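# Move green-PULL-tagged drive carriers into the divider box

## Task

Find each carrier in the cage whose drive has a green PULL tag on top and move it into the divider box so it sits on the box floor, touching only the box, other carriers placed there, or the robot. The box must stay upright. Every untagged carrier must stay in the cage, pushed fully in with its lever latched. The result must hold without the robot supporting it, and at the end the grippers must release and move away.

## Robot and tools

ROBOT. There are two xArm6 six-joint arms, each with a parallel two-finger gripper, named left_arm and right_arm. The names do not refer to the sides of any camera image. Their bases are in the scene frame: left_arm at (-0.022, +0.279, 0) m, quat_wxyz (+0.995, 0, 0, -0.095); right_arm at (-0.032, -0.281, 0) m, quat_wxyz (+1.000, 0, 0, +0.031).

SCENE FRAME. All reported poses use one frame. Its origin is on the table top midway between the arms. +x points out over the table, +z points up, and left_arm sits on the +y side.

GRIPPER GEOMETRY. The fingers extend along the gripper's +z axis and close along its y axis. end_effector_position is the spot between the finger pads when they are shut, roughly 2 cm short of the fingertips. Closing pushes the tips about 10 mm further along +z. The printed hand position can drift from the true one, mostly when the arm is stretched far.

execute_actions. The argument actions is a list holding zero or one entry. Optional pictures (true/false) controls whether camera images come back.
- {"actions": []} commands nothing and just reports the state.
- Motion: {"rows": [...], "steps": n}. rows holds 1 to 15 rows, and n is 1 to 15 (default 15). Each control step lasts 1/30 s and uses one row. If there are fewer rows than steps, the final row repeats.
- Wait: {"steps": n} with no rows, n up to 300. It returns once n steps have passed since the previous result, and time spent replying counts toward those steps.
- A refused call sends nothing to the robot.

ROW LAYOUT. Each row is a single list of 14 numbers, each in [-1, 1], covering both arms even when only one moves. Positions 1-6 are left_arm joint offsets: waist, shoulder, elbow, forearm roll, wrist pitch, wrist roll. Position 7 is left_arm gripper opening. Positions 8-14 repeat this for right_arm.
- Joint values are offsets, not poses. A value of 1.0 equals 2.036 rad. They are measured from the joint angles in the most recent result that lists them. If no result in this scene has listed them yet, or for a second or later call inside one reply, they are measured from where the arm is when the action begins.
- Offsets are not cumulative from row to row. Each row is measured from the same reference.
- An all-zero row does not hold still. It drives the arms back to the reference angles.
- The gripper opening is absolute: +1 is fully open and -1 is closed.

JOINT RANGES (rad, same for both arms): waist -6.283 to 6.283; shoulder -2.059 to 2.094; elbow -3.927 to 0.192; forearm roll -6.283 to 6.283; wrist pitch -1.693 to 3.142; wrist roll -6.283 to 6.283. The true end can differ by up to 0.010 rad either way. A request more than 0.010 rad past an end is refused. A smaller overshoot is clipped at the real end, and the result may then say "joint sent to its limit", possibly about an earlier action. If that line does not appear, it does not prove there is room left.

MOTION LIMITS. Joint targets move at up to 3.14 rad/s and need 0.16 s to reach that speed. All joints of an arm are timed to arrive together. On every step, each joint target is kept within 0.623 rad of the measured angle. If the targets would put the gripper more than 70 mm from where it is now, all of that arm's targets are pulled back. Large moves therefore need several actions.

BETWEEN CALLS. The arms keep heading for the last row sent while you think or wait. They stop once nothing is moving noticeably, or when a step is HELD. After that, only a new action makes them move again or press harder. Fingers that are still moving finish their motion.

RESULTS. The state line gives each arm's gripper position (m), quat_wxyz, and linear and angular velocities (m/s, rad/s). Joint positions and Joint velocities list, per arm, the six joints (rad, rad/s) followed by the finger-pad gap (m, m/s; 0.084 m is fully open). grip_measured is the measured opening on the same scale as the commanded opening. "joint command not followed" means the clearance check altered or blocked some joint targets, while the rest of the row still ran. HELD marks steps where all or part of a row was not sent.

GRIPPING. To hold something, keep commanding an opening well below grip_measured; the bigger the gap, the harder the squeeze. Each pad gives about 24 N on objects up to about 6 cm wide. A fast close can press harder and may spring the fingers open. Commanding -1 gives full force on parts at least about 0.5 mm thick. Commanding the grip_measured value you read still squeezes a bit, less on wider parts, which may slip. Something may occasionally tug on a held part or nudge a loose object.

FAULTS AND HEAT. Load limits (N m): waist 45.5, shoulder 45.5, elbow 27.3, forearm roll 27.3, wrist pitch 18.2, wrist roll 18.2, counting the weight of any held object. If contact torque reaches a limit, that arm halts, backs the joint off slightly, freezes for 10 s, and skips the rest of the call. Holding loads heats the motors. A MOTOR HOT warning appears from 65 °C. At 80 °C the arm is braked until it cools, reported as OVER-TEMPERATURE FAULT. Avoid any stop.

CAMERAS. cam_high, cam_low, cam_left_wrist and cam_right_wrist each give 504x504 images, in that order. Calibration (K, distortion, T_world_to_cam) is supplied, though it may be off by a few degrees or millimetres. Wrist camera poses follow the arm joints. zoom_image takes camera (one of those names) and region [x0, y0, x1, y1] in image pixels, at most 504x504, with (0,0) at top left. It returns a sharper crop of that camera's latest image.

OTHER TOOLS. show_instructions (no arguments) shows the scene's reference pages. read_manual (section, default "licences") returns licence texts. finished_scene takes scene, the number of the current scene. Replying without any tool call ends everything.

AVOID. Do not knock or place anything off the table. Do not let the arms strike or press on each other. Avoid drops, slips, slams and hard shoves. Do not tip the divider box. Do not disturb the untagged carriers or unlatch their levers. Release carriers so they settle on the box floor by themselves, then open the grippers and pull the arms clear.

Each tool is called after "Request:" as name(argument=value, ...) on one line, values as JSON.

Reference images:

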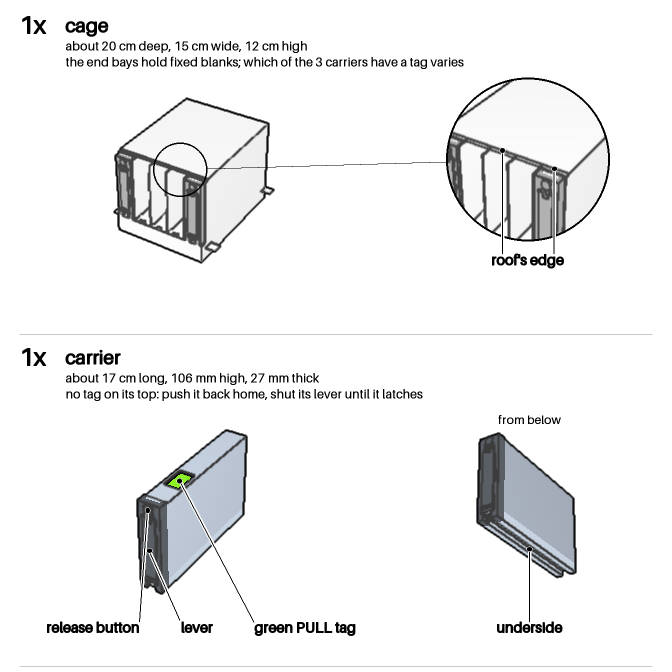

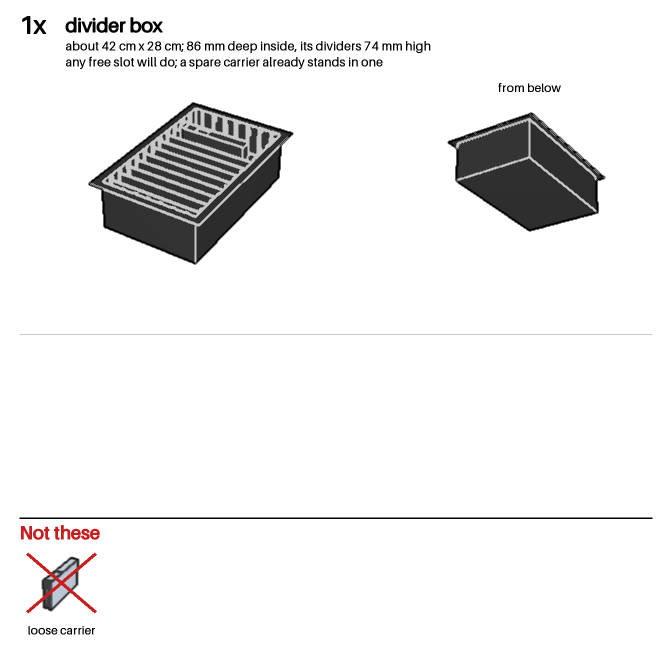

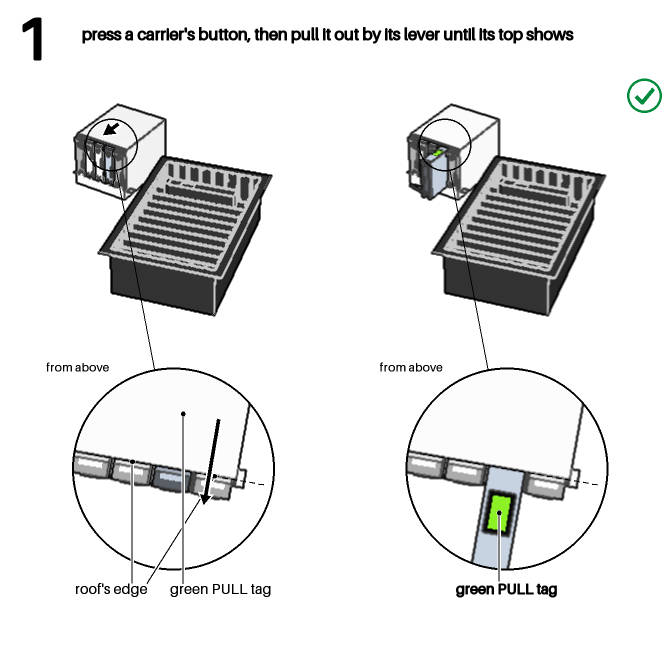

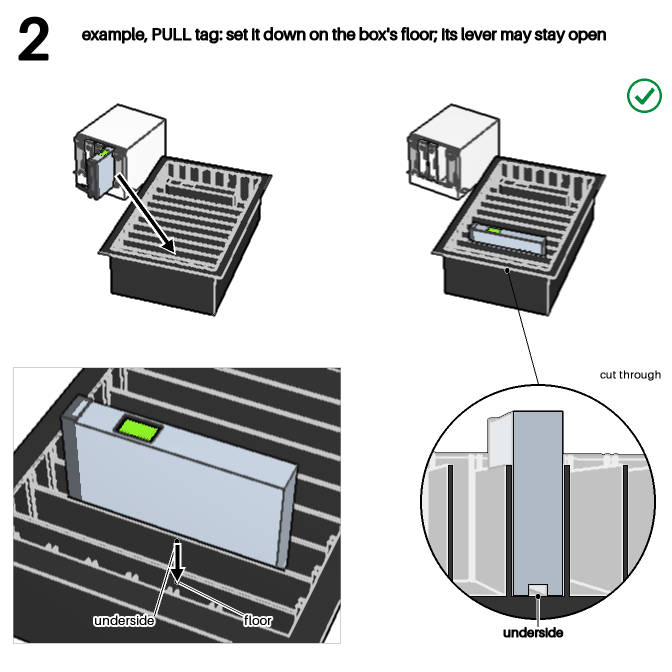

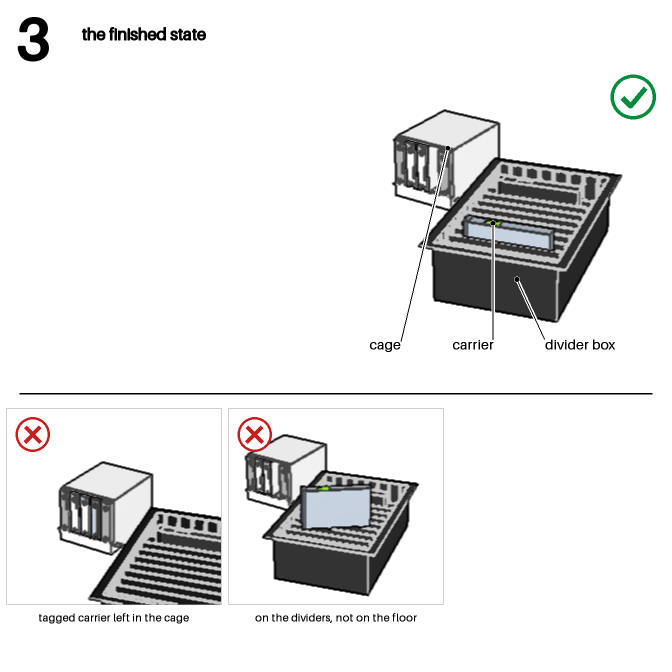

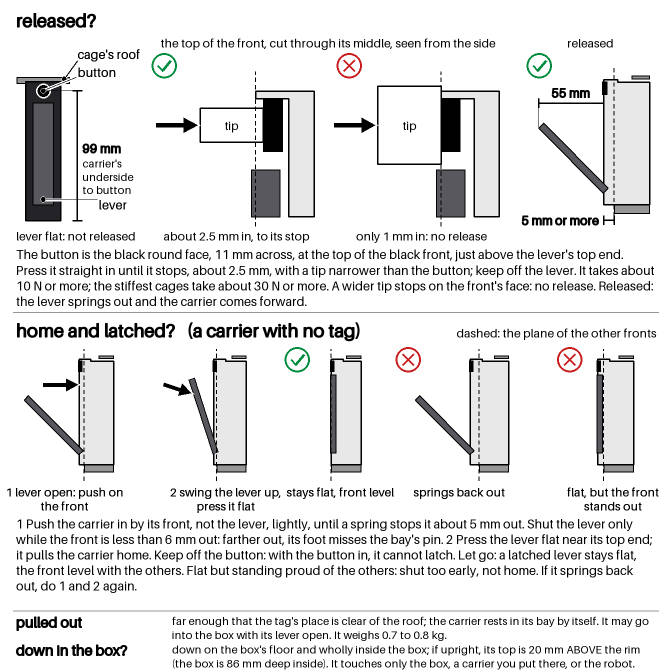

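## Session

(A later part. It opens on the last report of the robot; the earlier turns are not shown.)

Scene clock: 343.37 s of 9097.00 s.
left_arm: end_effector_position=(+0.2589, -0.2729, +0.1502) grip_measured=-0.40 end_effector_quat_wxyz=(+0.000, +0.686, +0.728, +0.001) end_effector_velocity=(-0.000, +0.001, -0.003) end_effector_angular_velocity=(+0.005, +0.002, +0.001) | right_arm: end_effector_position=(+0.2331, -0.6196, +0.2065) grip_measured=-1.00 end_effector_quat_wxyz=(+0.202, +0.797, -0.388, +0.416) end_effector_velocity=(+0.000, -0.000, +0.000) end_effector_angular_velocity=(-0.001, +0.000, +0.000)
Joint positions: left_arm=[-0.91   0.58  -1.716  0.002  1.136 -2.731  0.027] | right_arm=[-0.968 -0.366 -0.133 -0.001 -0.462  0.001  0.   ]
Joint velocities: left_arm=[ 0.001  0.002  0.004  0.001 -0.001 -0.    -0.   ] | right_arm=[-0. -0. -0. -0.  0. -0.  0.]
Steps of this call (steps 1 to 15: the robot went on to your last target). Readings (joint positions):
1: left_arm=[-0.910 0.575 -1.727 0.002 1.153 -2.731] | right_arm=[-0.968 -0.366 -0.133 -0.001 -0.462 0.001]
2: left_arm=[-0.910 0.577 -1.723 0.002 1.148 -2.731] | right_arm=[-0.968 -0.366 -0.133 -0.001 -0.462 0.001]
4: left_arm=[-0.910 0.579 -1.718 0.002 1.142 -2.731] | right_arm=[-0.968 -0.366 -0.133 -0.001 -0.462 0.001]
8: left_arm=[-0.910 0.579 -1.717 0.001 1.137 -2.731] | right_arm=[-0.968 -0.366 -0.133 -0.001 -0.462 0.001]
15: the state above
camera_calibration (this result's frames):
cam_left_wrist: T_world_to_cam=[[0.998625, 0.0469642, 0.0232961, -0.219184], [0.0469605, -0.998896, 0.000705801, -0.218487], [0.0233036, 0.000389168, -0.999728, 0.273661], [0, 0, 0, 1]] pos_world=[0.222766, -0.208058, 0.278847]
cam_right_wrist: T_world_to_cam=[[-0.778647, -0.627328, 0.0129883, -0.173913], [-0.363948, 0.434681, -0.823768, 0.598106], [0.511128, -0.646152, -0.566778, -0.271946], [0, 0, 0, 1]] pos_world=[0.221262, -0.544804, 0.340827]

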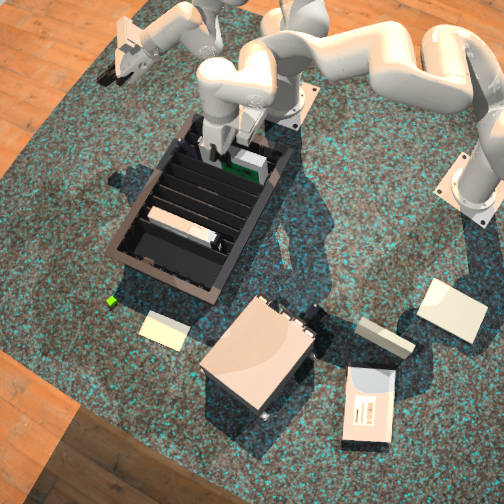

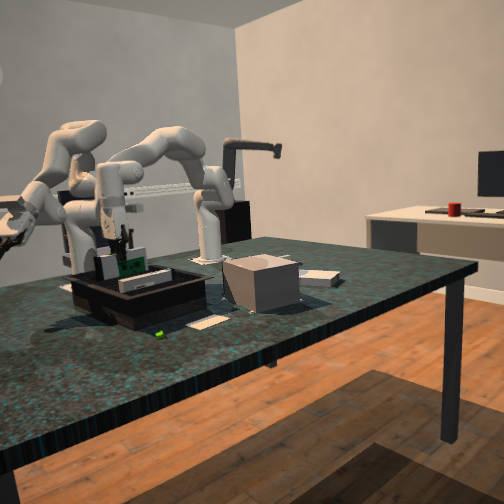

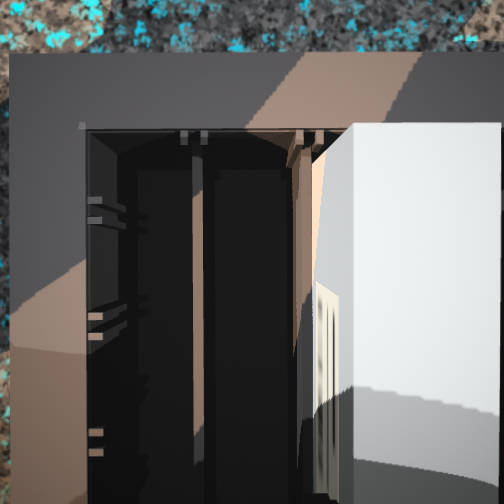

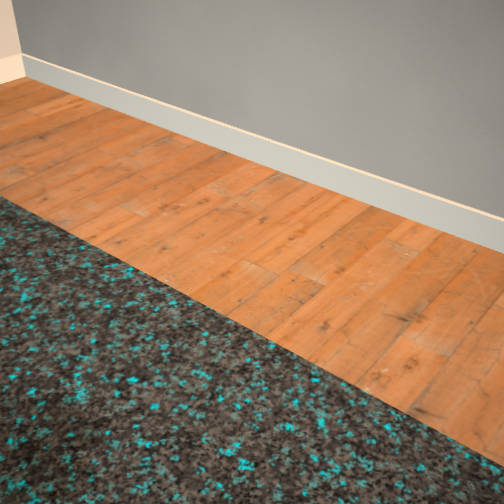

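Request:
execute_actions(actions=[{"rows":[[0,0.004,0.0063,0,-0.0103,0,-1,0,0,0,0,0,0,-1],[0,0.004,0.0063,0,-0.0103,0,-1,0,0,0,0,0,0,-1],[0,0.004,0.0063,0,-0.0103,0,-1,0,0,0,0,0,0,-1],[0,0.0081,0.0122,0,-0.0203,0,-1,0,0,0,0,0,0,-1],[0,0.0081,0.0122,0,-0.0203,0,-1,0,0,0,0,0,0,-1],[0,0.0081,0.0122,0,-0.0203,0,-1,0,0,0,0,0,0,-1],[0,0.0125,0.0176,0,-0.0301,0,-1,0,0,0,0,0,0,-1],[0,0.0125,0.0176,0,-0.0301,0,-1,0,0,0,0,0,0,-1],[0,0.0125,0.0176,0,-0.0301,0,-1,0,0,0,0,0,0,-1],[0,0.0171,0.0226,0,-0.0397,0,-1,0,0,0,0,0,0,-1],[0,0.0171,0.0226,0,-0.0397,0,-1,0,0,0,0,0,0,-1],[0,0.0171,0.0226,0,-0.0397,0,-1,0,0,0,0,0,0,-1],[0,0.022,0.0271,0,-0.0491,0,-1,0,0,0,0,0,0,-1]]}], pictures=false)

Request:
execute_actions(actions=[{"steps":15}], pictures=false)

Request:
execute_actions(actions=[{"rows":[[0,0,0,0,0,0,0.1,0,0,0,0,0,0,-1],[0,0,0,0,0,0,0.1,0,0,0,0,0,0,-1],[0,0,0,0,0,0,0.1,0,0,0,0,0,0,-1],[0,0,0,0,0,0,0.1,0,0,0,0,0,0,-1],[0,0,0,0,0,0,0.1,0,0,0,0,0,0,-1],[0,0,0,0,0,0,0.1,0,0,0,0,0,0,-1],[0,0,0,0,0,0,0.1,0,0,0,0,0,0,-1],[0,-0.036,-0.068,0,0.104,0,0.1,0,0,0,0,0,0,-1]]}], pictures=false)

Request:
execute_actions(actions=[{"steps":15}], pictures=false)

Request:
execute_actions(actions=[{"rows":[[0.324,-0.27,0,0,0,1,-1,0,0,0,0,0,0,-1]]}], pictures=false)

Request:
execute_actions(actions=[{"steps":70}])

Request:
zoom_image(camera="cam_high", region=[150,90,310,250])

Scene clock: 366.40 s of 9097.00 s.
left_arm: end_effector_position=(+0.2589, -0.2730, +0.1159) grip_measured=-0.40 end_effector_quat_wxyz=(+0.000, +0.686, +0.728, +0.001) end_effector_velocity=(-0.001, -0.002, -0.084) end_effector_angular_velocity=(-0.004, -0.001, -0.003) | right_arm: end_effector_position=(+0.2331, -0.6196, +0.2065) grip_measured=-1.00 end_effector_quat_wxyz=(+0.202, +0.797, -0.388, +0.416) end_effector_velocity=(-0.000, +0.000, +0.000) end_effector_angular_velocity=(-0.001, +0.000, +0.000)
Joint positions: left_arm=[-0.91   0.614 -1.671  0.001  1.056 -2.731  0.027] | right_arm=[-0.968 -0.366 -0.133 -0.001 -0.462  0.001  0.   ]
Joint velocities: left_arm=[-0.002  0.097  0.095 -0.001 -0.196  0.002  0.   ] | right_arm=[ 0.    -0.001  0.     0.001  0.    -0.002  0.   ]
Steps of this call (steps 1 to 15: the robot went on to your last target; steps 16 to 90: nothing new was sent; then 19.53 s passed at rest; steps 91 to 105: all 15 steps of this action). Readings (joint positions):
91: left_arm=[-0.910 0.580 -1.715 0.002 1.136 -2.731] | right_arm=[-0.968 -0.366 -0.133 -0.001 -0.462 0.001]
92: left_arm=[-0.910 0.580 -1.715 0.002 1.134 -2.731] | right_arm=[-0.968 -0.366 -0.133 -0.001 -0.462 0.001]
94: left_arm=[-0.911 0.583 -1.710 0.001 1.125 -2.731] | right_arm=[-0.968 -0.366 -0.133 -0.001 -0.462 0.001]
98: left_arm=[-0.910 0.594 -1.695 0.002 1.102 -2.731] | right_arm=[-0.968 -0.366 -0.133 -0.001 -0.462 0.001]
105: the state above

Scene clock: 366.90 s of 9097.00 s.
left_arm: end_effector_position=(+0.2591, -0.2735, +0.1082) grip_measured=-0.40 end_effector_quat_wxyz=(+0.001, +0.686, +0.728, +0.000) end_effector_velocity=(-0.000, +0.000, -0.002) end_effector_angular_velocity=(+0.001, +0.001, +0.001) | right_arm: end_effector_position=(+0.2331, -0.6196, +0.2065) grip_measured=-1.00 end_effector_quat_wxyz=(+0.202, +0.797, -0.388, +0.416) end_effector_velocity=(-0.000, +0.000, -0.000) end_effector_angular_velocity=(+0.001, +0.001, -0.000)
Joint positions: left_arm=[-0.91   0.623 -1.662  0.001  1.036 -2.731  0.027] | right_arm=[-0.968 -0.366 -0.133 -0.001 -0.462  0.001  0.   ]
Joint velocities: left_arm=[-0.     0.003  0.001  0.    -0.002 -0.002  0.   ] | right_arm=[ 0.     0.     0.001  0.001 -0.    -0.001  0.   ]
Steps of this call (steps 1 to 15: the robot went on to your last target). Readings (joint positions):
1: left_arm=[-0.911 0.618 -1.667 0.002 1.051 -2.731] | right_arm=[-0.968 -0.366 -0.133 -0.001 -0.462 0.001]
2: left_arm=[-0.910 0.620 -1.665 0.002 1.046 -2.731] | right_arm=[-0.968 -0.366 -0.133 -0.001 -0.462 0.001]
4: left_arm=[-0.910 0.623 -1.662 0.002 1.041 -2.731] | right_arm=[-0.968 -0.366 -0.133 -0.001 -0.462 0.001]
8: left_arm=[-0.910 0.623 -1.662 0.001 1.038 -2.731] | right_arm=[-0.968 -0.366 -0.133 -0.001 -0.462 0.001]
15: the state above

Scene clock: 367.40 s of 9097.00 s.
left_arm: end_effector_position=(+0.2610, -0.2771, +0.1783) grip_measured=+0.09 end_effector_quat_wxyz=(+0.006, +0.686, +0.728, -0.002) end_effector_velocity=(+0.016, -0.031, +0.366) end_effector_angular_velocity=(-0.213, -0.107, +0.002) | right_arm: end_effector_position=(+0.2331, -0.6196, +0.2065) grip_measured=-1.00 end_effector_quat_wxyz=(+0.202, +0.797, -0.388, +0.416) end_effector_velocity=(-0.000, +0.000, -0.001) end_effector_angular_velocity=(+0.002, +0.001, -0.000)
Joint positions: left_arm=[-0.911  0.565 -1.771  0.001  1.193 -2.731  0.048] | right_arm=[-0.968 -0.366 -0.133 -0.001 -0.462  0.001  0.   ]
Joint velocities: left_arm=[ 0.001 -0.31  -0.512 -0.001  0.585 -0.     0.   ] | right_arm=[-0.     0.002  0.     0.     0.     0.     0.   ]
Steps of this call (steps 1 to 15: all 15 steps of this action). Readings (joint positions):
1: left_arm=[-0.910 0.623 -1.662 0.001 1.036 -2.731] | right_arm=[-0.968 -0.366 -0.133 -0.001 -0.462 0.001]
2: left_arm=[-0.911 0.623 -1.662 0.001 1.036 -2.731] | right_arm=[-0.968 -0.366 -0.133 -0.001 -0.462 0.001]
4: left_arm=[-0.911 0.623 -1.663 0.001 1.036 -2.731] | right_arm=[-0.968 -0.366 -0.133 -0.001 -0.462 0.001]
8: left_arm=[-0.911 0.623 -1.663 0.001 1.036 -2.731] | right_arm=[-0.968 -0.366 -0.133 -0.001 -0.462 0.001]
15: the state above

Scene clock: 367.90 s of 9097.00 s.
left_arm: end_effector_position=(+0.2591, -0.2733, +0.1954) grip_measured=+0.09 end_effector_quat_wxyz=(+0.001, +0.686, +0.728, +0.000) end_effector_velocity=(+0.000, +0.000, +0.002) end_effector_angular_velocity=(-0.001, -0.001, -0.000) | right_arm: end_effector_position=(+0.2331, -0.6196, +0.2065) grip_measured=-1.00 end_effector_quat_wxyz=(+0.202, +0.797, -0.388, +0.416) end_effector_velocity=(-0.000, -0.000, -0.000) end_effector_angular_velocity=(-0.000, +0.000, -0.001)
Joint positions: left_arm=[-0.91   0.55  -1.8    0.001  1.248 -2.731  0.048] | right_arm=[-0.968 -0.366 -0.133 -0.001 -0.462  0.001  0.   ]
Joint velocities: left_arm=[ 0.    -0.002 -0.001  0.     0.002  0.    -0.   ] | right_arm=[-0.     0.    -0.     0.001 -0.    -0.001  0.   ]
Steps of this call (steps 1 to 15: the robot went on to your last target). Readings (joint positions):
1: left_arm=[-0.910 0.556 -1.785 0.001 1.209 -2.731] | right_arm=[-0.968 -0.366 -0.133 -0.001 -0.462 0.001]
2: left_arm=[-0.910 0.551 -1.793 0.001 1.221 -2.731] | right_arm=[-0.968 -0.366 -0.133 -0.001 -0.462 0.001]
4: left_arm=[-0.910 0.550 -1.797 0.001 1.236 -2.731] | right_arm=[-0.968 -0.366 -0.133 -0.001 -0.462 0.001]
8: left_arm=[-0.911 0.553 -1.795 0.001 1.246 -2.731] | right_arm=[-0.968 -0.366 -0.133 -0.001 -0.462 0.001]
15: the state above

Scene clock: 368.40 s of 9097.00 s.
left_arm: end_effector_position=(+0.3702, -0.2047, +0.3059) grip_measured=-1.00 end_effector_quat_wxyz=(+0.089, +0.690, +0.718, -0.010) end_effector_velocity=(+0.220, +0.198, +0.247) end_effector_angular_velocity=(-0.239, -0.334, -0.125) | right_arm: end_effector_position=(+0.2331, -0.6196, +0.2065) grip_measured=-1.00 end_effector_quat_wxyz=(+0.202, +0.797, -0.388, +0.416) end_effector_velocity=(-0.000, -0.000, +0.001) end_effector_angular_velocity=(-0.001, -0.001, -0.001)
Joint positions: left_arm=[-0.7    0.373 -1.8    0.002  1.248 -2.502  0.   ] | right_arm=[-0.968 -0.366 -0.133 -0.001 -0.462  0.001  0.   ]
Joint velocities: left_arm=[ 0.475 -0.397 -0.     0.     0.     0.61   0.   ] | right_arm=[-0.001 -0.001 -0.    -0.001 -0.     0.001  0.   ]
Steps of this call (steps 1 to 15: all 15 steps of this action). Readings (joint positions):
1: left_arm=[-0.910 0.550 -1.800 0.001 1.248 -2.731] | right_arm=[-0.968 -0.366 -0.133 -0.001 -0.462 0.001]
2: left_arm=[-0.908 0.548 -1.799 0.001 1.248 -2.727] | right_arm=[-0.968 -0.366 -0.133 -0.001 -0.462 0.001]
4: left_arm=[-0.884 0.527 -1.794 0.001 1.249 -2.698] | right_arm=[-0.968 -0.366 -0.133 -0.001 -0.462 0.001]
8: left_arm=[-0.812 0.466 -1.801 0.001 1.248 -2.632] | right_arm=[-0.968 -0.366 -0.133 -0.001 -0.462 0.001]
15: the state above

Scene clock: 370.73 s of 9097.00 s.
left_arm: end_effector_position=(+0.4900, +0.0380, +0.5299) grip_measured=-1.00 end_effector_quat_wxyz=(+0.146, +0.955, +0.122, +0.230) end_effector_velocity=(-0.000, +0.000, +0.001) end_effector_angular_velocity=(-0.001, -0.001, +0.001) | right_arm: end_effector_position=(+0.2331, -0.6196, +0.2065) grip_measured=-1.00 end_effector_quat_wxyz=(+0.202, +0.797, -0.388, +0.416) end_effector_velocity=(-0.000, -0.000, -0.000) end_effector_angular_velocity=(+0.001, +0.001, -0.000)
Joint positions: left_arm=[-0.251  0.001 -1.8    0.001  1.248 -0.695  0.   ] | right_arm=[-0.968 -0.366 -0.133 -0.001 -0.462  0.001  0.   ]
Joint velocities: left_arm=[ 0.    -0.001  0.     0.     0.    -0.001  0.   ] | right_arm=[-0.001  0.     0.001 -0.    -0.    -0.     0.   ]
Steps of this call (steps 1 to 60: the robot went on to your last target; steps 61 to 70: nothing new was sent). Readings (joint positions):
1: left_arm=[-0.684 0.360 -1.800 0.002 1.248 -2.481] | right_arm=[-0.968 -0.366 -0.133 -0.001 -0.462 0.001]
2: left_arm=[-0.668 0.347 -1.800 0.002 1.248 -2.460] | right_arm=[-0.968 -0.366 -0.133 -0.001 -0.462 0.001]
4: left_arm=[-0.637 0.321 -1.800 0.002 1.248 -2.414] | right_arm=[-0.968 -0.366 -0.133 -0.001 -0.462 0.001]
8: left_arm=[-0.574 0.269 -1.800 0.002 1.248 -2.314] | right_arm=[-0.968 -0.366 -0.133 -0.001 -0.462 0.001]
70: the state above
All arms were judged still, so your last target was given up. Only a new action makes them travel on or press farther. Fingers that are still opening or closing keep moving.
camera_calibration (this result's frames):
cam_left_wrist: T_world_to_cam=[[0.144992, -0.926132, 0.34822, -0.190287], [-0.867438, -0.288277, -0.405522, 0.717287], [0.47595, -0.243262, -0.84516, 0.353315], [0, 0, 0, 1]] pos_world=[0.481632, 0.116495, 0.655745]
cam_right_wrist: T_world_to_cam=[[-0.778647, -0.627328, 0.0129879, -0.173913], [-0.363948, 0.434681, -0.823768, 0.598106], [0.511127, -0.646152, -0.566778, -0.271946], [0, 0, 0, 1]] pos_world=[0.221262, -0.544804, 0.340827]

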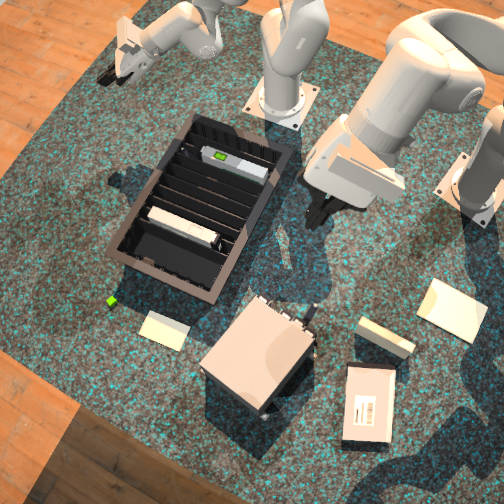

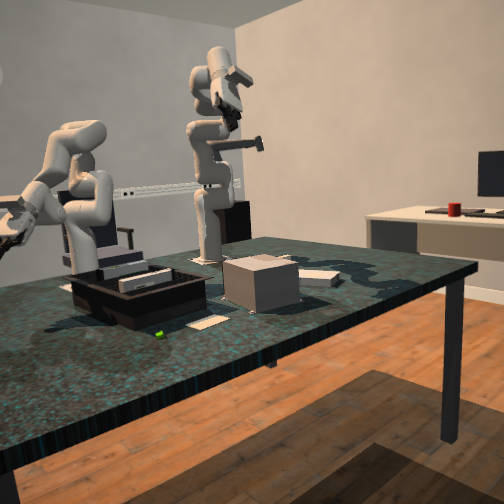

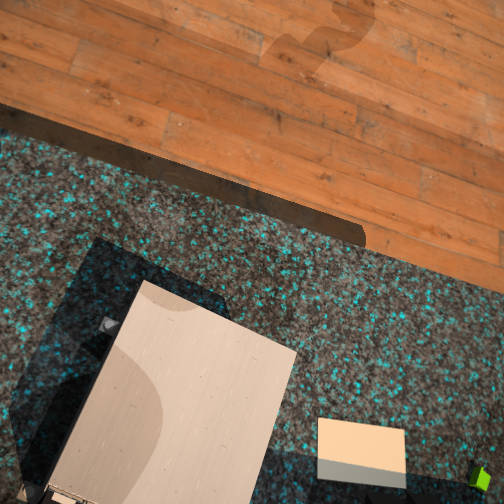

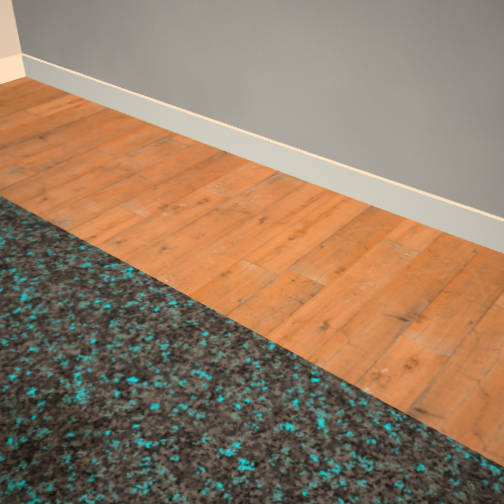

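Region (150, 90, 310, 250) of cam_high's 504x504 image, scaled by 3.150, with more detail than that image has.

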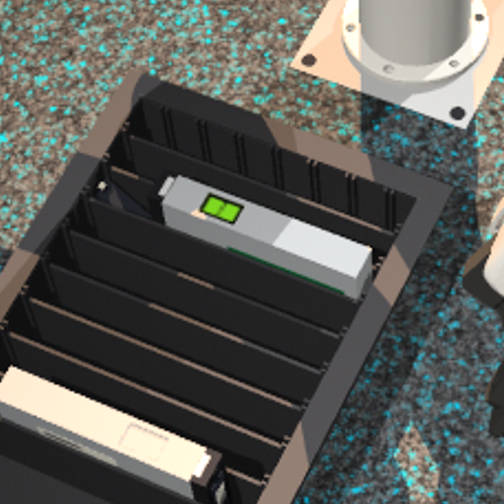

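Request:
execute_actions(actions=[{"rows":[[0,0,0,0,-0.4,0.3414,-1,0.662,0,0,0,0.05,0,-1]]}], pictures=false)

Request:
execute_actions(actions=[{"steps":50}], pictures=false)

Request:
execute_actions(actions=[{"rows":[[0,0,0.67,0,-0.656,0,-1,0,0,0,0,0,0,-1]]}], pictures=false)

Request:
execute_actions(actions=[{"steps":50}], pictures=false)

Request:
execute_actions(actions=[{"rows":[[0,0.215,0,0,0,0,-1,0,0,0,0,0,0,-1]]}], pictures=false)

Request:
execute_actions(actions=[{"steps":30}])

Scene clock: 380.63 s of 9097.00 s.
left_arm: end_effector_position=(+0.5482, +0.0104, +0.6729) grip_measured=-1.00 end_effector_quat_wxyz=(+0.162, +0.829, -0.116, +0.522) end_effector_velocity=(+0.043, -0.021, +0.394) end_effector_angular_velocity=(+0.337, -1.833, -0.479) | right_arm: end_effector_position=(+0.3381, -0.4909, +0.1939) grip_measured=-1.00 end_effector_quat_wxyz=(+0.112, +0.869, -0.229, +0.425) end_effector_velocity=(+0.189, +0.349, -0.020) end_effector_angular_velocity=(+0.042, +0.072, +0.932)
Joint positions: left_arm=[-0.251  0.001 -1.8    0.001  0.642 -0.163  0.   ] | right_arm=[-0.577 -0.366 -0.133 -0.001 -0.411  0.001  0.   ]
Joint velocities: left_arm=[-0.     0.002 -0.     0.    -1.516  1.186  0.   ] | right_arm=[ 0.933 -0.002  0.     0.001  0.085  0.     0.   ]
Steps of this call (steps 1 to 90: nothing new was sent; then 6.40 s passed at rest; steps 91 to 105: all 15 steps of this action). Readings (joint positions):
91: left_arm=[-0.251 0.001 -1.800 0.001 1.248 -0.695] | right_arm=[-0.968 -0.366 -0.133 -0.001 -0.462 0.001]
92: left_arm=[-0.251 0.001 -1.799 0.001 1.244 -0.692] | right_arm=[-0.965 -0.366 -0.133 -0.001 -0.462 0.001]
94: left_arm=[-0.251 0.001 -1.798 0.001 1.203 -0.650] | right_arm=[-0.928 -0.366 -0.133 -0.000 -0.455 0.001]
98: left_arm=[-0.251 0.001 -1.800 0.001 1.000 -0.450] | right_arm=[-0.795 -0.366 -0.133 -0.001 -0.435 0.001]
105: the state above

Scene clock: 382.30 s of 9097.00 s.
left_arm: end_effector_position=(+0.5490, +0.0099, +0.7274) grip_measured=-1.00 end_effector_quat_wxyz=(+0.137, +0.757, -0.170, +0.616) end_effector_velocity=(+0.000, -0.000, -0.000) end_effector_angular_velocity=(+0.001, +0.000, -0.000) | right_arm: end_effector_position=(+0.3479, -0.1018, +0.1815) grip_measured=-1.00 end_effector_quat_wxyz=(-0.091, +0.887, +0.199, +0.407) end_effector_velocity=(+0.000, +0.000, -0.000) end_effector_angular_velocity=(+0.001, +0.001, -0.001)
Joint positions: left_arm=[-0.251  0.001 -1.8    0.001  0.434 -0.     0.   ] | right_arm=[ 0.379 -0.366 -0.133 -0.001 -0.361  0.001  0.   ]
Joint velocities: left_arm=[-0.     0.001  0.     0.    -0.     0.001  0.   ] | right_arm=[ 0.001  0.001 -0.001  0.002  0.     0.001  0.   ]
Steps of this call (steps 1 to 50: the robot went on to your last target). Readings (joint positions):
1: left_arm=[-0.251 0.001 -1.800 0.001 0.592 -0.125] | right_arm=[-0.546 -0.366 -0.133 -0.001 -0.408 0.001]
2: left_arm=[-0.251 0.001 -1.800 0.001 0.548 -0.090] | right_arm=[-0.515 -0.366 -0.133 -0.001 -0.406 0.001]
4: left_arm=[-0.251 -0.000 -1.801 0.001 0.487 -0.042] | right_arm=[-0.452 -0.366 -0.133 -0.001 -0.401 0.001]
8: left_arm=[-0.251 0.001 -1.800 0.001 0.445 -0.009] | right_arm=[-0.327 -0.366 -0.133 -0.001 -0.393 0.001]
50: the state above

Scene clock: 382.80 s of 9097.00 s.
left_arm: end_effector_position=(+0.5807, -0.0052, +0.5818) grip_measured=-1.00 end_effector_quat_wxyz=(+0.138, +0.757, -0.170, +0.615) end_effector_velocity=(+0.010, -0.005, -0.380) end_effector_angular_velocity=(+0.013, +0.027, -0.001) | right_arm: end_effector_position=(+0.3479, -0.1018, +0.1815) grip_measured=-1.00 end_effector_quat_wxyz=(-0.091, +0.887, +0.199, +0.407) end_effector_velocity=(+0.000, -0.000, +0.000) end_effector_angular_velocity=(-0.001, -0.001, +0.001)
Joint positions: left_arm=[-0.251  0.002 -1.371  0.001  0.005 -0.     0.   ] | right_arm=[ 0.379 -0.366 -0.133 -0.001 -0.361  0.001  0.   ]
Joint velocities: left_arm=[ 0.     0.01   1.048  0.    -1.028  0.     0.   ] | right_arm=[-0.001 -0.001  0.001 -0.001  0.    -0.001  0.   ]
Steps of this call (steps 1 to 15: all 15 steps of this action). Readings (joint positions):
1: left_arm=[-0.251 0.001 -1.800 0.001 0.433 -0.000] | right_arm=[0.380 -0.366 -0.133 -0.001 -0.361 0.001]
2: left_arm=[-0.251 0.001 -1.797 0.001 0.429 -0.000] | right_arm=[0.380 -0.366 -0.133 -0.001 -0.361 0.001]
4: left_arm=[-0.251 -0.003 -1.762 0.001 0.388 -0.000] | right_arm=[0.380 -0.366 -0.133 -0.001 -0.361 0.001]
8: left_arm=[-0.251 0.002 -1.611 0.001 0.246 -0.000] | right_arm=[0.379 -0.366 -0.133 -0.001 -0.361 0.001]
15: the state above

Scene clock: 384.47 s of 9097.00 s.
left_arm: end_effector_position=(+0.4575, +0.0527, +0.2891) grip_measured=-1.00 end_effector_quat_wxyz=(+0.136, +0.766, -0.172, +0.605) end_effector_velocity=(-0.000, +0.000, -0.001) end_effector_angular_velocity=(-0.001, +0.002, +0.000) | right_arm: end_effector_position=(+0.3479, -0.1018, +0.1815) grip_measured=-1.00 end_effector_quat_wxyz=(-0.091, +0.887, +0.199, +0.407) end_effector_velocity=(+0.000, -0.000, +0.000) end_effector_angular_velocity=(-0.001, -0.001, +0.001)
Joint positions: left_arm=[-0.251  0.001 -0.436  0.001 -0.902 -0.     0.   ] | right_arm=[ 0.379 -0.366 -0.133 -0.001 -0.361  0.001  0.   ]
Joint velocities: left_arm=[ 0.     0.001  0.     0.    -0.    -0.002  0.   ] | right_arm=[-0.001 -0.001  0.    -0.001 -0.    -0.001  0.   ]
Steps of this call (steps 1 to 50: the robot went on to your last target). Readings (joint positions):
1: left_arm=[-0.251 0.002 -1.336 0.001 -0.029 -0.000] | right_arm=[0.379 -0.366 -0.133 -0.001 -0.361 0.001]
2: left_arm=[-0.251 0.002 -1.302 0.001 -0.064 -0.000] | right_arm=[0.379 -0.366 -0.133 -0.001 -0.361 0.001]
4: left_arm=[-0.251 0.002 -1.233 0.001 -0.133 -0.000] | right_arm=[0.379 -0.366 -0.133 -0.001 -0.361 0.001]
8: left_arm=[-0.251 0.002 -1.095 0.001 -0.271 -0.000] | right_arm=[0.379 -0.366 -0.133 -0.001 -0.361 0.001]
50: the state above

Scene clock: 384.97 s of 9097.00 s.
left_arm: end_effector_position=(+0.4384, +0.0617, +0.1174) grip_measured=-1.00 end_effector_quat_wxyz=(+0.106, +0.854, -0.192, +0.472) end_effector_velocity=(-0.103, +0.049, -0.389) end_effector_angular_velocity=(+0.325, +0.690, +0.001) | right_arm: end_effector_position=(+0.3479, -0.1018, +0.1815) grip_measured=-1.00 end_effector_quat_wxyz=(-0.091, +0.887, +0.199, +0.407) end_effector_velocity=(+0.000, +0.001, +0.001) end_effector_angular_velocity=(+0.000, -0.001, +0.002)
Joint positions: left_arm=[-0.251  0.328 -0.436  0.001 -0.902 -0.     0.   ] | right_arm=[ 0.379 -0.366 -0.133 -0.001 -0.361  0.001  0.   ]
Joint velocities: left_arm=[ 0.     0.766 -0.003 -0.    -0.001 -0.     0.   ] | right_arm=[ 0.001 -0.001 -0.001 -0.001  0.     0.001  0.   ]
Steps of this call (steps 1 to 15: all 15 steps of this action). Readings (joint positions):
1: left_arm=[-0.251 0.001 -0.436 0.001 -0.902 -0.000] | right_arm=[0.379 -0.366 -0.133 -0.001 -0.361 0.001]
2: left_arm=[-0.251 0.004 -0.436 0.001 -0.902 -0.000] | right_arm=[0.379 -0.366 -0.133 -0.001 -0.361 0.001]
4: left_arm=[-0.251 0.038 -0.440 0.001 -0.903 -0.000] | right_arm=[0.379 -0.366 -0.133 -0.001 -0.361 0.001]
8: left_arm=[-0.251 0.149 -0.435 0.001 -0.902 -0.000] | right_arm=[0.379 -0.366 -0.133 -0.001 -0.361 0.001]
15: the state above

Scene clock: 385.97 s of 9097.00 s.
left_arm: end_effector_position=(+0.4207, +0.0700, +0.0622) grip_measured=-1.00 end_effector_quat_wxyz=(+0.095, +0.879, -0.197, +0.424) end_effector_velocity=(-0.000, +0.000, -0.000) end_effector_angular_velocity=(-0.001, +0.001, +0.001) | right_arm: end_effector_position=(+0.3479, -0.1018, +0.1815) grip_measured=-1.00 end_effector_quat_wxyz=(-0.091, +0.887, +0.199, +0.407) end_effector_velocity=(-0.000, +0.000, -0.000) end_effector_angular_velocity=(-0.001, +0.000, +0.002)
Joint positions: left_arm=[-0.251  0.438 -0.436  0.001 -0.902 -0.     0.   ] | right_arm=[ 0.379 -0.366 -0.133 -0.001 -0.361  0.001  0.   ]
Joint velocities: left_arm=[ 0.    -0.     0.001  0.     0.    -0.002  0.   ] | right_arm=[ 0.     0.001  0.    -0.002 -0.    -0.     0.   ]
Steps of this call (steps 1 to 30: the robot went on to your last target). Readings (joint positions):
1: left_arm=[-0.251 0.353 -0.436 0.001 -0.902 -0.000] | right_arm=[0.379 -0.366 -0.133 -0.001 -0.361 0.001]
2: left_arm=[-0.251 0.377 -0.435 0.001 -0.902 -0.000] | right_arm=[0.379 -0.366 -0.133 -0.001 -0.361 0.001]
4: left_arm=[-0.251 0.411 -0.434 0.001 -0.901 -0.000] | right_arm=[0.379 -0.366 -0.133 -0.001 -0.361 0.001]
8: left_arm=[-0.251 0.432 -0.436 0.001 -0.902 -0.000] | right_arm=[0.379 -0.366 -0.133 -0.001 -0.361 0.001]
30: the state above
All arms were judged still, so your last target was given up. Only a new action makes them travel on or press farther. Fingers that are still opening or closing keep moving.
camera_calibration (this result's frames):
cam_left_wrist: T_world_to_cam=[[-0.450293, -0.892869, 0.0046284, 0.281697], [-0.558378, 0.277549, -0.78178, 0.330513], [0.696743, -0.354614, -0.623537, -0.100092], [0, 0, 0, 1]] pos_world=[0.381136, 0.124291, 0.194673]
cam_right_wrist: T_world_to_cam=[[0.440356, -0.897749, 0.0115947, -0.210727], [-0.577532, -0.293126, -0.761928, 0.383269], [0.687418, 0.328823, -0.647558, 0.0423672], [0, 0, 0, 1]] pos_world=[0.285021, -0.0907643, 0.321902]

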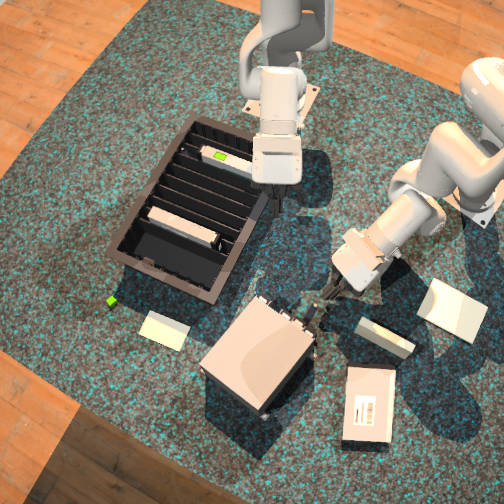

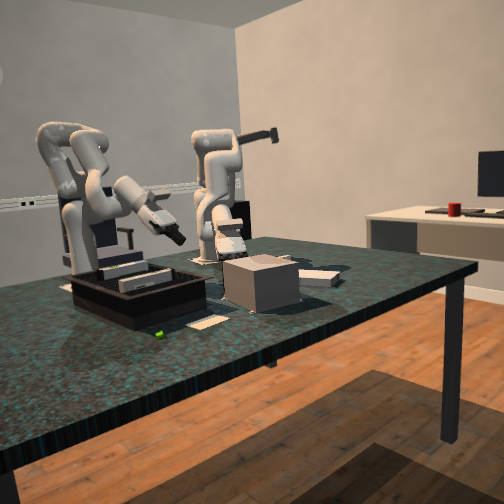

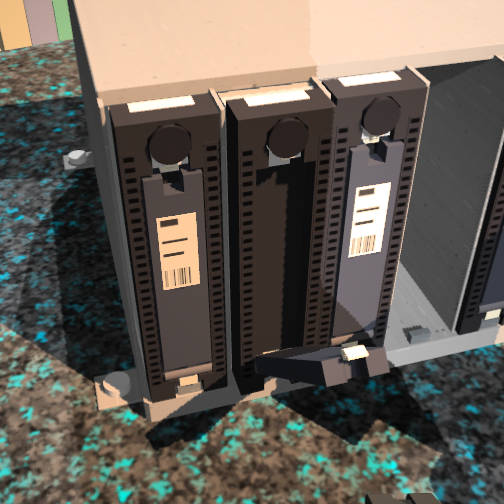

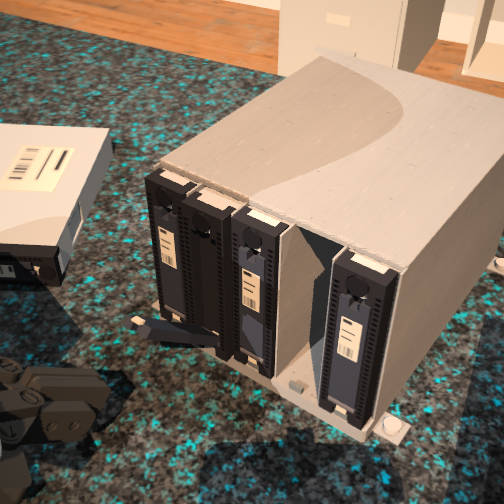

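Request:
execute_actions(actions=[{"rows":[[0.005,0.0118,-0.035,0,0.0232,0,-1,0,0,0,0,0,0,-1],[0.005,0.0118,-0.035,0,0.0232,0,-1,0,0,0,0,0,0,-1],[0.005,0.0118,-0.035,0,0.0232,0,-1,0,0,0,0,0,0,-1],[0.005,0.0118,-0.035,0,0.0232,0,-1,0,0,0,0,0,0,-1],[0.005,0.0118,-0.035,0,0.0232,0,-1,0,0,0,0,0,0,-1],[0.0075,0.0177,-0.0526,0,0.035,0,-1,0,0,0,0,0,0,-1],[0.0075,0.0177,-0.0526,0,0.035,0,-1,0,0,0,0,0,0,-1],[0.0075,0.0177,-0.0526,0,0.035,0,-1,0,0,0,0,0,0,-1],[0.0098,0.0236,-0.0702,0,0.0466,0,-1,0,0,0,0,0,0,-1]]}], pictures=false)

Request:
execute_actions(actions=[{"steps":10}])

Scene clock: 392.83 s of 9097.00 s.
left_arm: end_effector_position=(+0.4618, +0.0617, +0.0625) grip_measured=-1.00 end_effector_quat_wxyz=(+0.091, +0.881, -0.189, +0.425) end_effector_velocity=(+0.026, -0.005, -0.002) end_effector_angular_velocity=(+0.004, +0.007, +0.011) | right_arm: end_effector_position=(+0.3479, -0.1018, +0.1815) grip_measured=-1.00 end_effector_quat_wxyz=(-0.091, +0.887, +0.199, +0.407) end_effector_velocity=(-0.000, +0.001, +0.001) end_effector_angular_velocity=(+0.000, -0.002, +0.003)
Joint positions: left_arm=[-0.232  0.484 -0.571  0.001 -0.813 -0.     0.   ] | right_arm=[ 0.379 -0.366 -0.133 -0.001 -0.361  0.001  0.   ]
Joint velocities: left_arm=[ 0.012  0.032 -0.09   0.     0.066  0.001  0.   ] | right_arm=[ 0.002 -0.001 -0.001 -0.     0.    -0.     0.   ]
Steps of this call (steps 1 to 90: nothing new was sent; then 3.37 s passed at rest; steps 91 to 105: all 15 steps of this action). Readings (joint positions):
91: left_arm=[-0.251 0.439 -0.436 0.001 -0.902 -0.000] | right_arm=[0.379 -0.366 -0.133 -0.001 -0.361 0.001]
92: left_arm=[-0.251 0.440 -0.438 0.002 -0.899 -0.000] | right_arm=[0.379 -0.366 -0.133 -0.001 -0.361 0.001]
94: left_arm=[-0.247 0.449 -0.463 0.002 -0.882 -0.000] | right_arm=[0.379 -0.366 -0.133 -0.001 -0.361 0.001]
98: left_arm=[-0.241 0.463 -0.509 0.001 -0.854 -0.000] | right_arm=[0.379 -0.366 -0.133 -0.001 -0.361 0.001]
105: the state above

Scene clock: 393.17 s of 9097.00 s.
left_arm: end_effector_position=(+0.4640, +0.0613, +0.0625) grip_measured=-1.00 end_effector_quat_wxyz=(+0.091, +0.881, -0.189, +0.425) end_effector_velocity=(+0.001, -0.000, +0.001) end_effector_angular_velocity=(-0.001, -0.002, +0.001) | right_arm: end_effector_position=(+0.3479, -0.1018, +0.1815) grip_measured=-1.00 end_effector_quat_wxyz=(-0.091, +0.887, +0.199, +0.407) end_effector_velocity=(+0.000, -0.000, +0.000) end_effector_angular_velocity=(+0.001, -0.000, -0.001)
Joint positions: left_arm=[-0.231  0.486 -0.578  0.001 -0.807 -0.     0.   ] | right_arm=[ 0.379 -0.366 -0.133 -0.001 -0.361  0.001  0.   ]
Joint velocities: left_arm=[ 0.001 -0.    -0.003 -0.     0.001 -0.     0.   ] | right_arm=[-0.     0.    -0.     0.001 -0.     0.     0.   ]
Steps of this call (steps 1 to 10: the robot went on to your last target). Readings (joint positions):
1: left_arm=[-0.232 0.485 -0.573 0.002 -0.811 -0.000] | right_arm=[0.379 -0.366 -0.133 -0.001 -0.361 0.001]
2: left_arm=[-0.232 0.485 -0.574 0.002 -0.809 -0.000] | right_arm=[0.379 -0.366 -0.133 -0.001 -0.361 0.001]
4: left_arm=[-0.231 0.486 -0.576 0.002 -0.808 -0.000] | right_arm=[0.379 -0.366 -0.133 -0.001 -0.361 0.001]
8: left_arm=[-0.231 0.486 -0.578 0.001 -0.807 -0.000] | right_arm=[0.379 -0.366 -0.133 -0.001 -0.361 0.001]
10: the state above
camera_calibration (this result's frames):
cam_left_wrist: T_world_to_cam=[[-0.43246, -0.901642, 0.00449946, 0.285689], [-0.564008, 0.266618, -0.781543, 0.360589], [0.703472, -0.340524, -0.623835, -0.137159], [0, 0, 0, 1]] pos_world=[0.423412, 0.114744, 0.194966]
cam_right_wrist: T_world_to_cam=[[0.440356, -0.897749, 0.0115947, -0.210727], [-0.577532, -0.293126, -0.761928, 0.383269], [0.687418, 0.328823, -0.647558, 0.0423672], [0, 0, 0, 1]] pos_world=[0.285021, -0.0907643, 0.321902]

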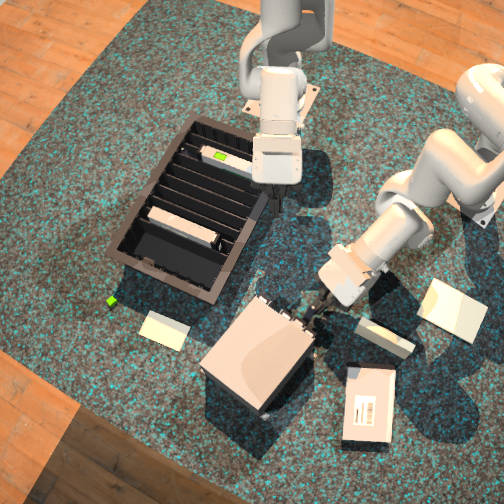

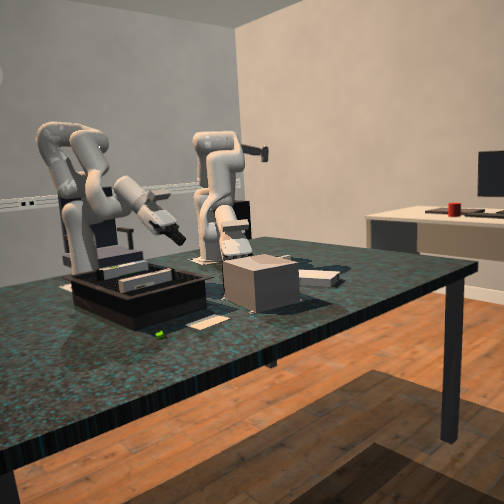

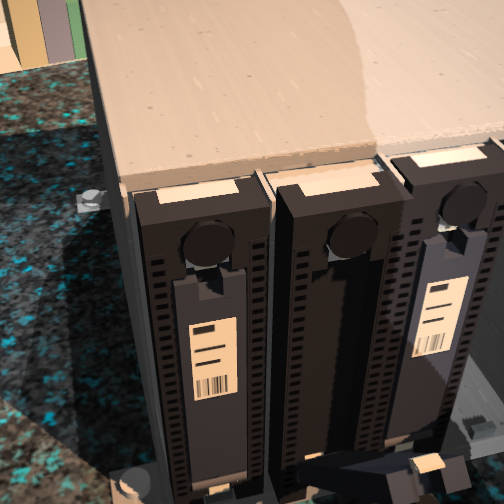

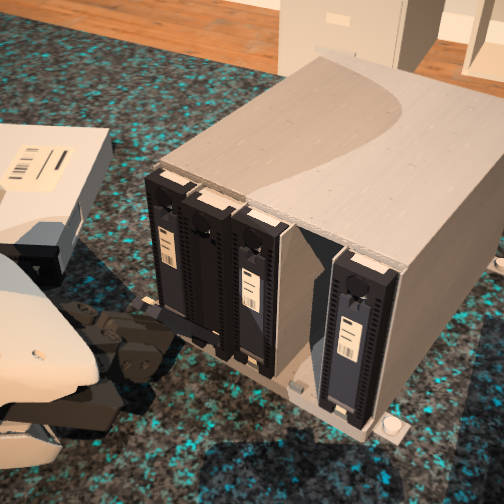

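Request:
execute_actions(actions=[{"rows":[[0.0018,-0.0047,-0.013,0,0.0175,0,-1,0,0,0,0,0,0,-1],[0.0018,-0.0047,-0.013,0,0.0175,0,-1,0,0,0,0,0,0,-1],[0.0018,-0.0047,-0.013,0,0.0175,0,-1,0,0,0,0,0,0,-1],[0.0036,-0.0094,-0.026,0,0.035,0,-1,0,0,0,0,0,0,-1],[0.0036,-0.0094,-0.026,0,0.035,0,-1,0,0,0,0,0,0,-1],[0.0036,-0.0094,-0.026,0,0.035,0,-1,0,0,0,0,0,0,-1],[0.0055,-0.014,-0.039,0,0.0525,0,-1,0,0,0,0,0,0,-1],[0.0055,-0.014,-0.039,0,0.0525,0,-1,0,0,0,0,0,0,-1],[0.0055,-0.014,-0.039,0,0.0525,0,-1,0,0,0,0,0,0,-1],[0.0064,-0.0164,-0.0455,0,0.0612,0,-1,0,0,0,0,0,0,-1],[0.0064,-0.0164,-0.0455,0,0.0612,0,-1,0,0,0,0,0,0,-1],[0.0064,-0.0164,-0.0455,0,0.0612,0,-1,0,0,0,0,0,0,-1],[0.0073,-0.0187,-0.0518,0,0.0699,0,-1,0,0,0,0,0,0,-1]]}], pictures=false)

Request:
execute_actions(actions=[{"steps":15}], pictures=false)

Request:
execute_actions(actions=[{"rows":[[0,-0.013,0.026,0,-0.013,0,-1,0,0,0,0,0,0,-1]]}])

Scene clock: 399.87 s of 9097.00 s.
left_arm: end_effector_position=(+0.4971, +0.0543, +0.0846) grip_measured=-1.00 end_effector_quat_wxyz=(+0.089, +0.881, -0.183, +0.426) end_effector_velocity=(+0.046, -0.008, +0.032) end_effector_angular_velocity=(+0.009, +0.018, +0.018) | right_arm: end_effector_position=(+0.3479, -0.1018, +0.1815) grip_measured=-1.00 end_effector_quat_wxyz=(-0.091, +0.887, +0.199, +0.407) end_effector_velocity=(-0.000, -0.000, -0.001) end_effector_angular_velocity=(-0.000, +0.001, -0.001)
Joint positions: left_arm=[-0.218  0.454 -0.669  0.002 -0.685 -0.     0.   ] | right_arm=[ 0.379 -0.366 -0.133 -0.001 -0.361  0.001  0.   ]
Joint velocities: left_arm=[ 0.02  -0.053 -0.135  0.002  0.208  0.001  0.   ] | right_arm=[-0.     0.001  0.     0.     0.     0.     0.   ]
Steps of this call (steps 1 to 15: the robot went on to your last target; steps 16 to 90: nothing new was sent; then 3.20 s passed at rest; steps 91 to 105: all 15 steps of this action). Readings (joint positions):
91: left_arm=[-0.231 0.486 -0.579 0.001 -0.807 -0.000] | right_arm=[0.379 -0.366 -0.133 -0.001 -0.361 0.001]
92: left_arm=[-0.231 0.486 -0.580 0.002 -0.803 -0.000] | right_arm=[0.379 -0.366 -0.133 -0.001 -0.361 0.001]
94: left_arm=[-0.229 0.482 -0.590 0.001 -0.789 -0.000] | right_arm=[0.379 -0.366 -0.133 -0.001 -0.361 0.001]
98: left_arm=[-0.225 0.472 -0.620 0.001 -0.749 -0.001] | right_arm=[0.379 -0.366 -0.133 -0.001 -0.361 0.001]
105: the state above

Scene clock: 400.37 s of 9097.00 s.
left_arm: end_effector_position=(+0.5014, +0.0536, +0.0876) grip_measured=-1.00 end_effector_quat_wxyz=(+0.088, +0.882, -0.182, +0.425) end_effector_velocity=(+0.001, -0.000, +0.001) end_effector_angular_velocity=(-0.001, -0.001, +0.001) | right_arm: end_effector_position=(+0.3479, -0.1018, +0.1815) grip_measured=-1.00 end_effector_quat_wxyz=(-0.091, +0.887, +0.199, +0.407) end_effector_velocity=(+0.000, -0.000, +0.000) end_effector_angular_velocity=(+0.000, -0.001, -0.000)
Joint positions: left_arm=[-0.217  0.449 -0.682  0.002 -0.665 -0.     0.   ] | right_arm=[ 0.379 -0.366 -0.133 -0.001 -0.361  0.001  0.   ]
Joint velocities: left_arm=[ 0.     0.    -0.003 -0.     0.002 -0.     0.   ] | right_arm=[-0.001 -0.001 -0.    -0.001 -0.     0.     0.   ]
Steps of this call (steps 1 to 15: the robot went on to your last target). Readings (joint positions):
1: left_arm=[-0.218 0.452 -0.673 0.002 -0.679 -0.000] | right_arm=[0.379 -0.366 -0.133 -0.001 -0.361 0.001]
2: left_arm=[-0.217 0.451 -0.676 0.002 -0.675 -0.000] | right_arm=[0.379 -0.366 -0.133 -0.001 -0.361 0.001]
4: left_arm=[-0.217 0.449 -0.680 0.002 -0.669 -0.000] | right_arm=[0.379 -0.366 -0.133 -0.001 -0.361 0.001]
8: left_arm=[-0.217 0.449 -0.681 0.002 -0.666 -0.000] | right_arm=[0.379 -0.366 -0.133 -0.001 -0.361 0.001]
15: the state above

Scene clock: 400.87 s of 9097.00 s.
left_arm: end_effector_position=(+0.4885, +0.0593, +0.0885) grip_measured=-1.00 end_effector_quat_wxyz=(+0.088, +0.882, -0.182, +0.426) end_effector_velocity=(-0.003, +0.001, -0.002) end_effector_angular_velocity=(+0.002, +0.006, -0.001) | right_arm: end_effector_position=(+0.3479, -0.1018, +0.1815) grip_measured=-1.00 end_effector_quat_wxyz=(-0.091, +0.887, +0.199, +0.407) end_effector_velocity=(+0.000, +0.000, +0.000) end_effector_angular_velocity=(+0.001, -0.000, -0.000)
Joint positions: left_arm=[-0.216  0.422 -0.63   0.002 -0.691 -0.     0.   ] | right_arm=[ 0.379 -0.366 -0.133 -0.001 -0.361  0.001  0.   ]
Joint velocities: left_arm=[-0.001 -0.003  0.01   0.001 -0.001 -0.     0.   ] | right_arm=[ 0.001 -0.    -0.    -0.001 -0.     0.002  0.   ]
Steps of this call (steps 1 to 15: all 15 steps of this action). Readings (joint positions):
1: left_arm=[-0.217 0.448 -0.682 0.002 -0.665 -0.000] | right_arm=[0.379 -0.366 -0.133 -0.001 -0.361 0.001]
2: left_arm=[-0.217 0.447 -0.680 0.002 -0.667 -0.000] | right_arm=[0.379 -0.366 -0.133 -0.001 -0.361 0.001]
4: left_arm=[-0.216 0.437 -0.664 0.001 -0.678 -0.000] | right_arm=[0.379 -0.366 -0.133 -0.001 -0.361 0.001]
8: left_arm=[-0.216 0.424 -0.638 0.001 -0.689 -0.000] | right_arm=[0.379 -0.366 -0.133 -0.001 -0.361 0.001]
15: the state above
camera_calibration (this result's frames):
cam_left_wrist: T_world_to_cam=[[-0.419325, -0.907826, 0.00428504, 0.288274], [-0.567465, 0.258422, -0.781794, 0.397469], [0.708626, -0.330257, -0.623522, -0.141903], [0, 0, 0, 1]] pos_world=[0.446986, 0.112124, 0.221024]
cam_right_wrist: T_world_to_cam=[[0.440356, -0.897748, 0.0115948, -0.210727], [-0.577532, -0.293127, -0.761928, 0.383269], [0.687418, 0.328823, -0.647558, 0.0423672], [0, 0, 0, 1]] pos_world=[0.285021, -0.0907643, 0.321902]

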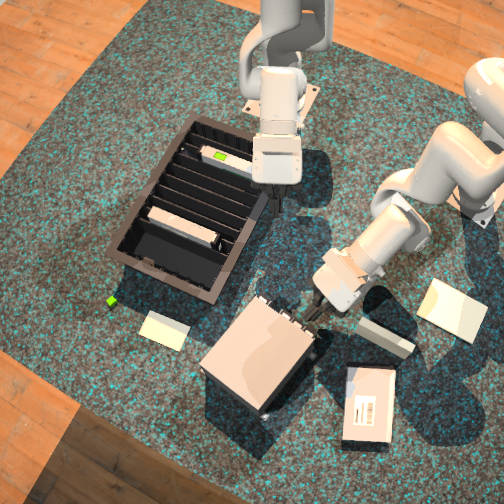

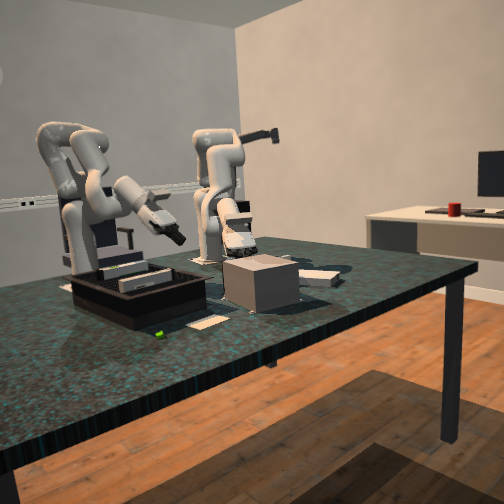

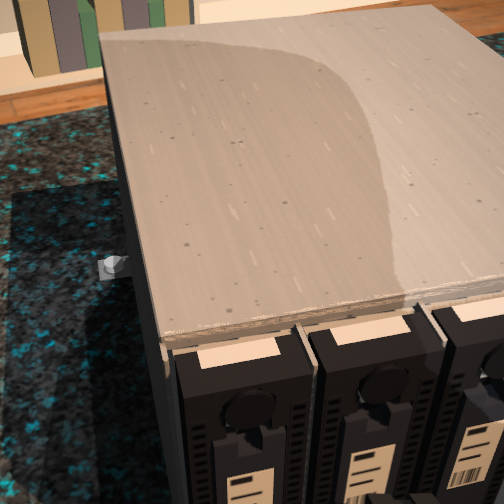

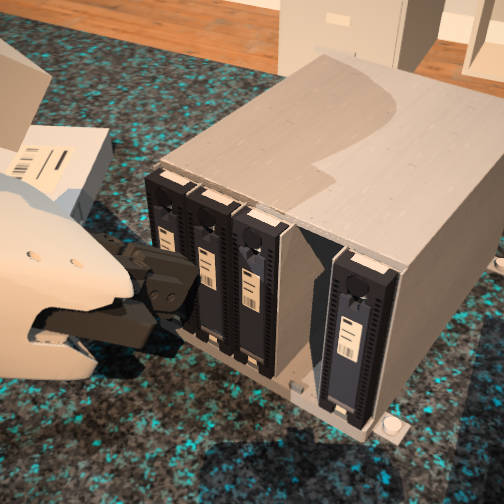

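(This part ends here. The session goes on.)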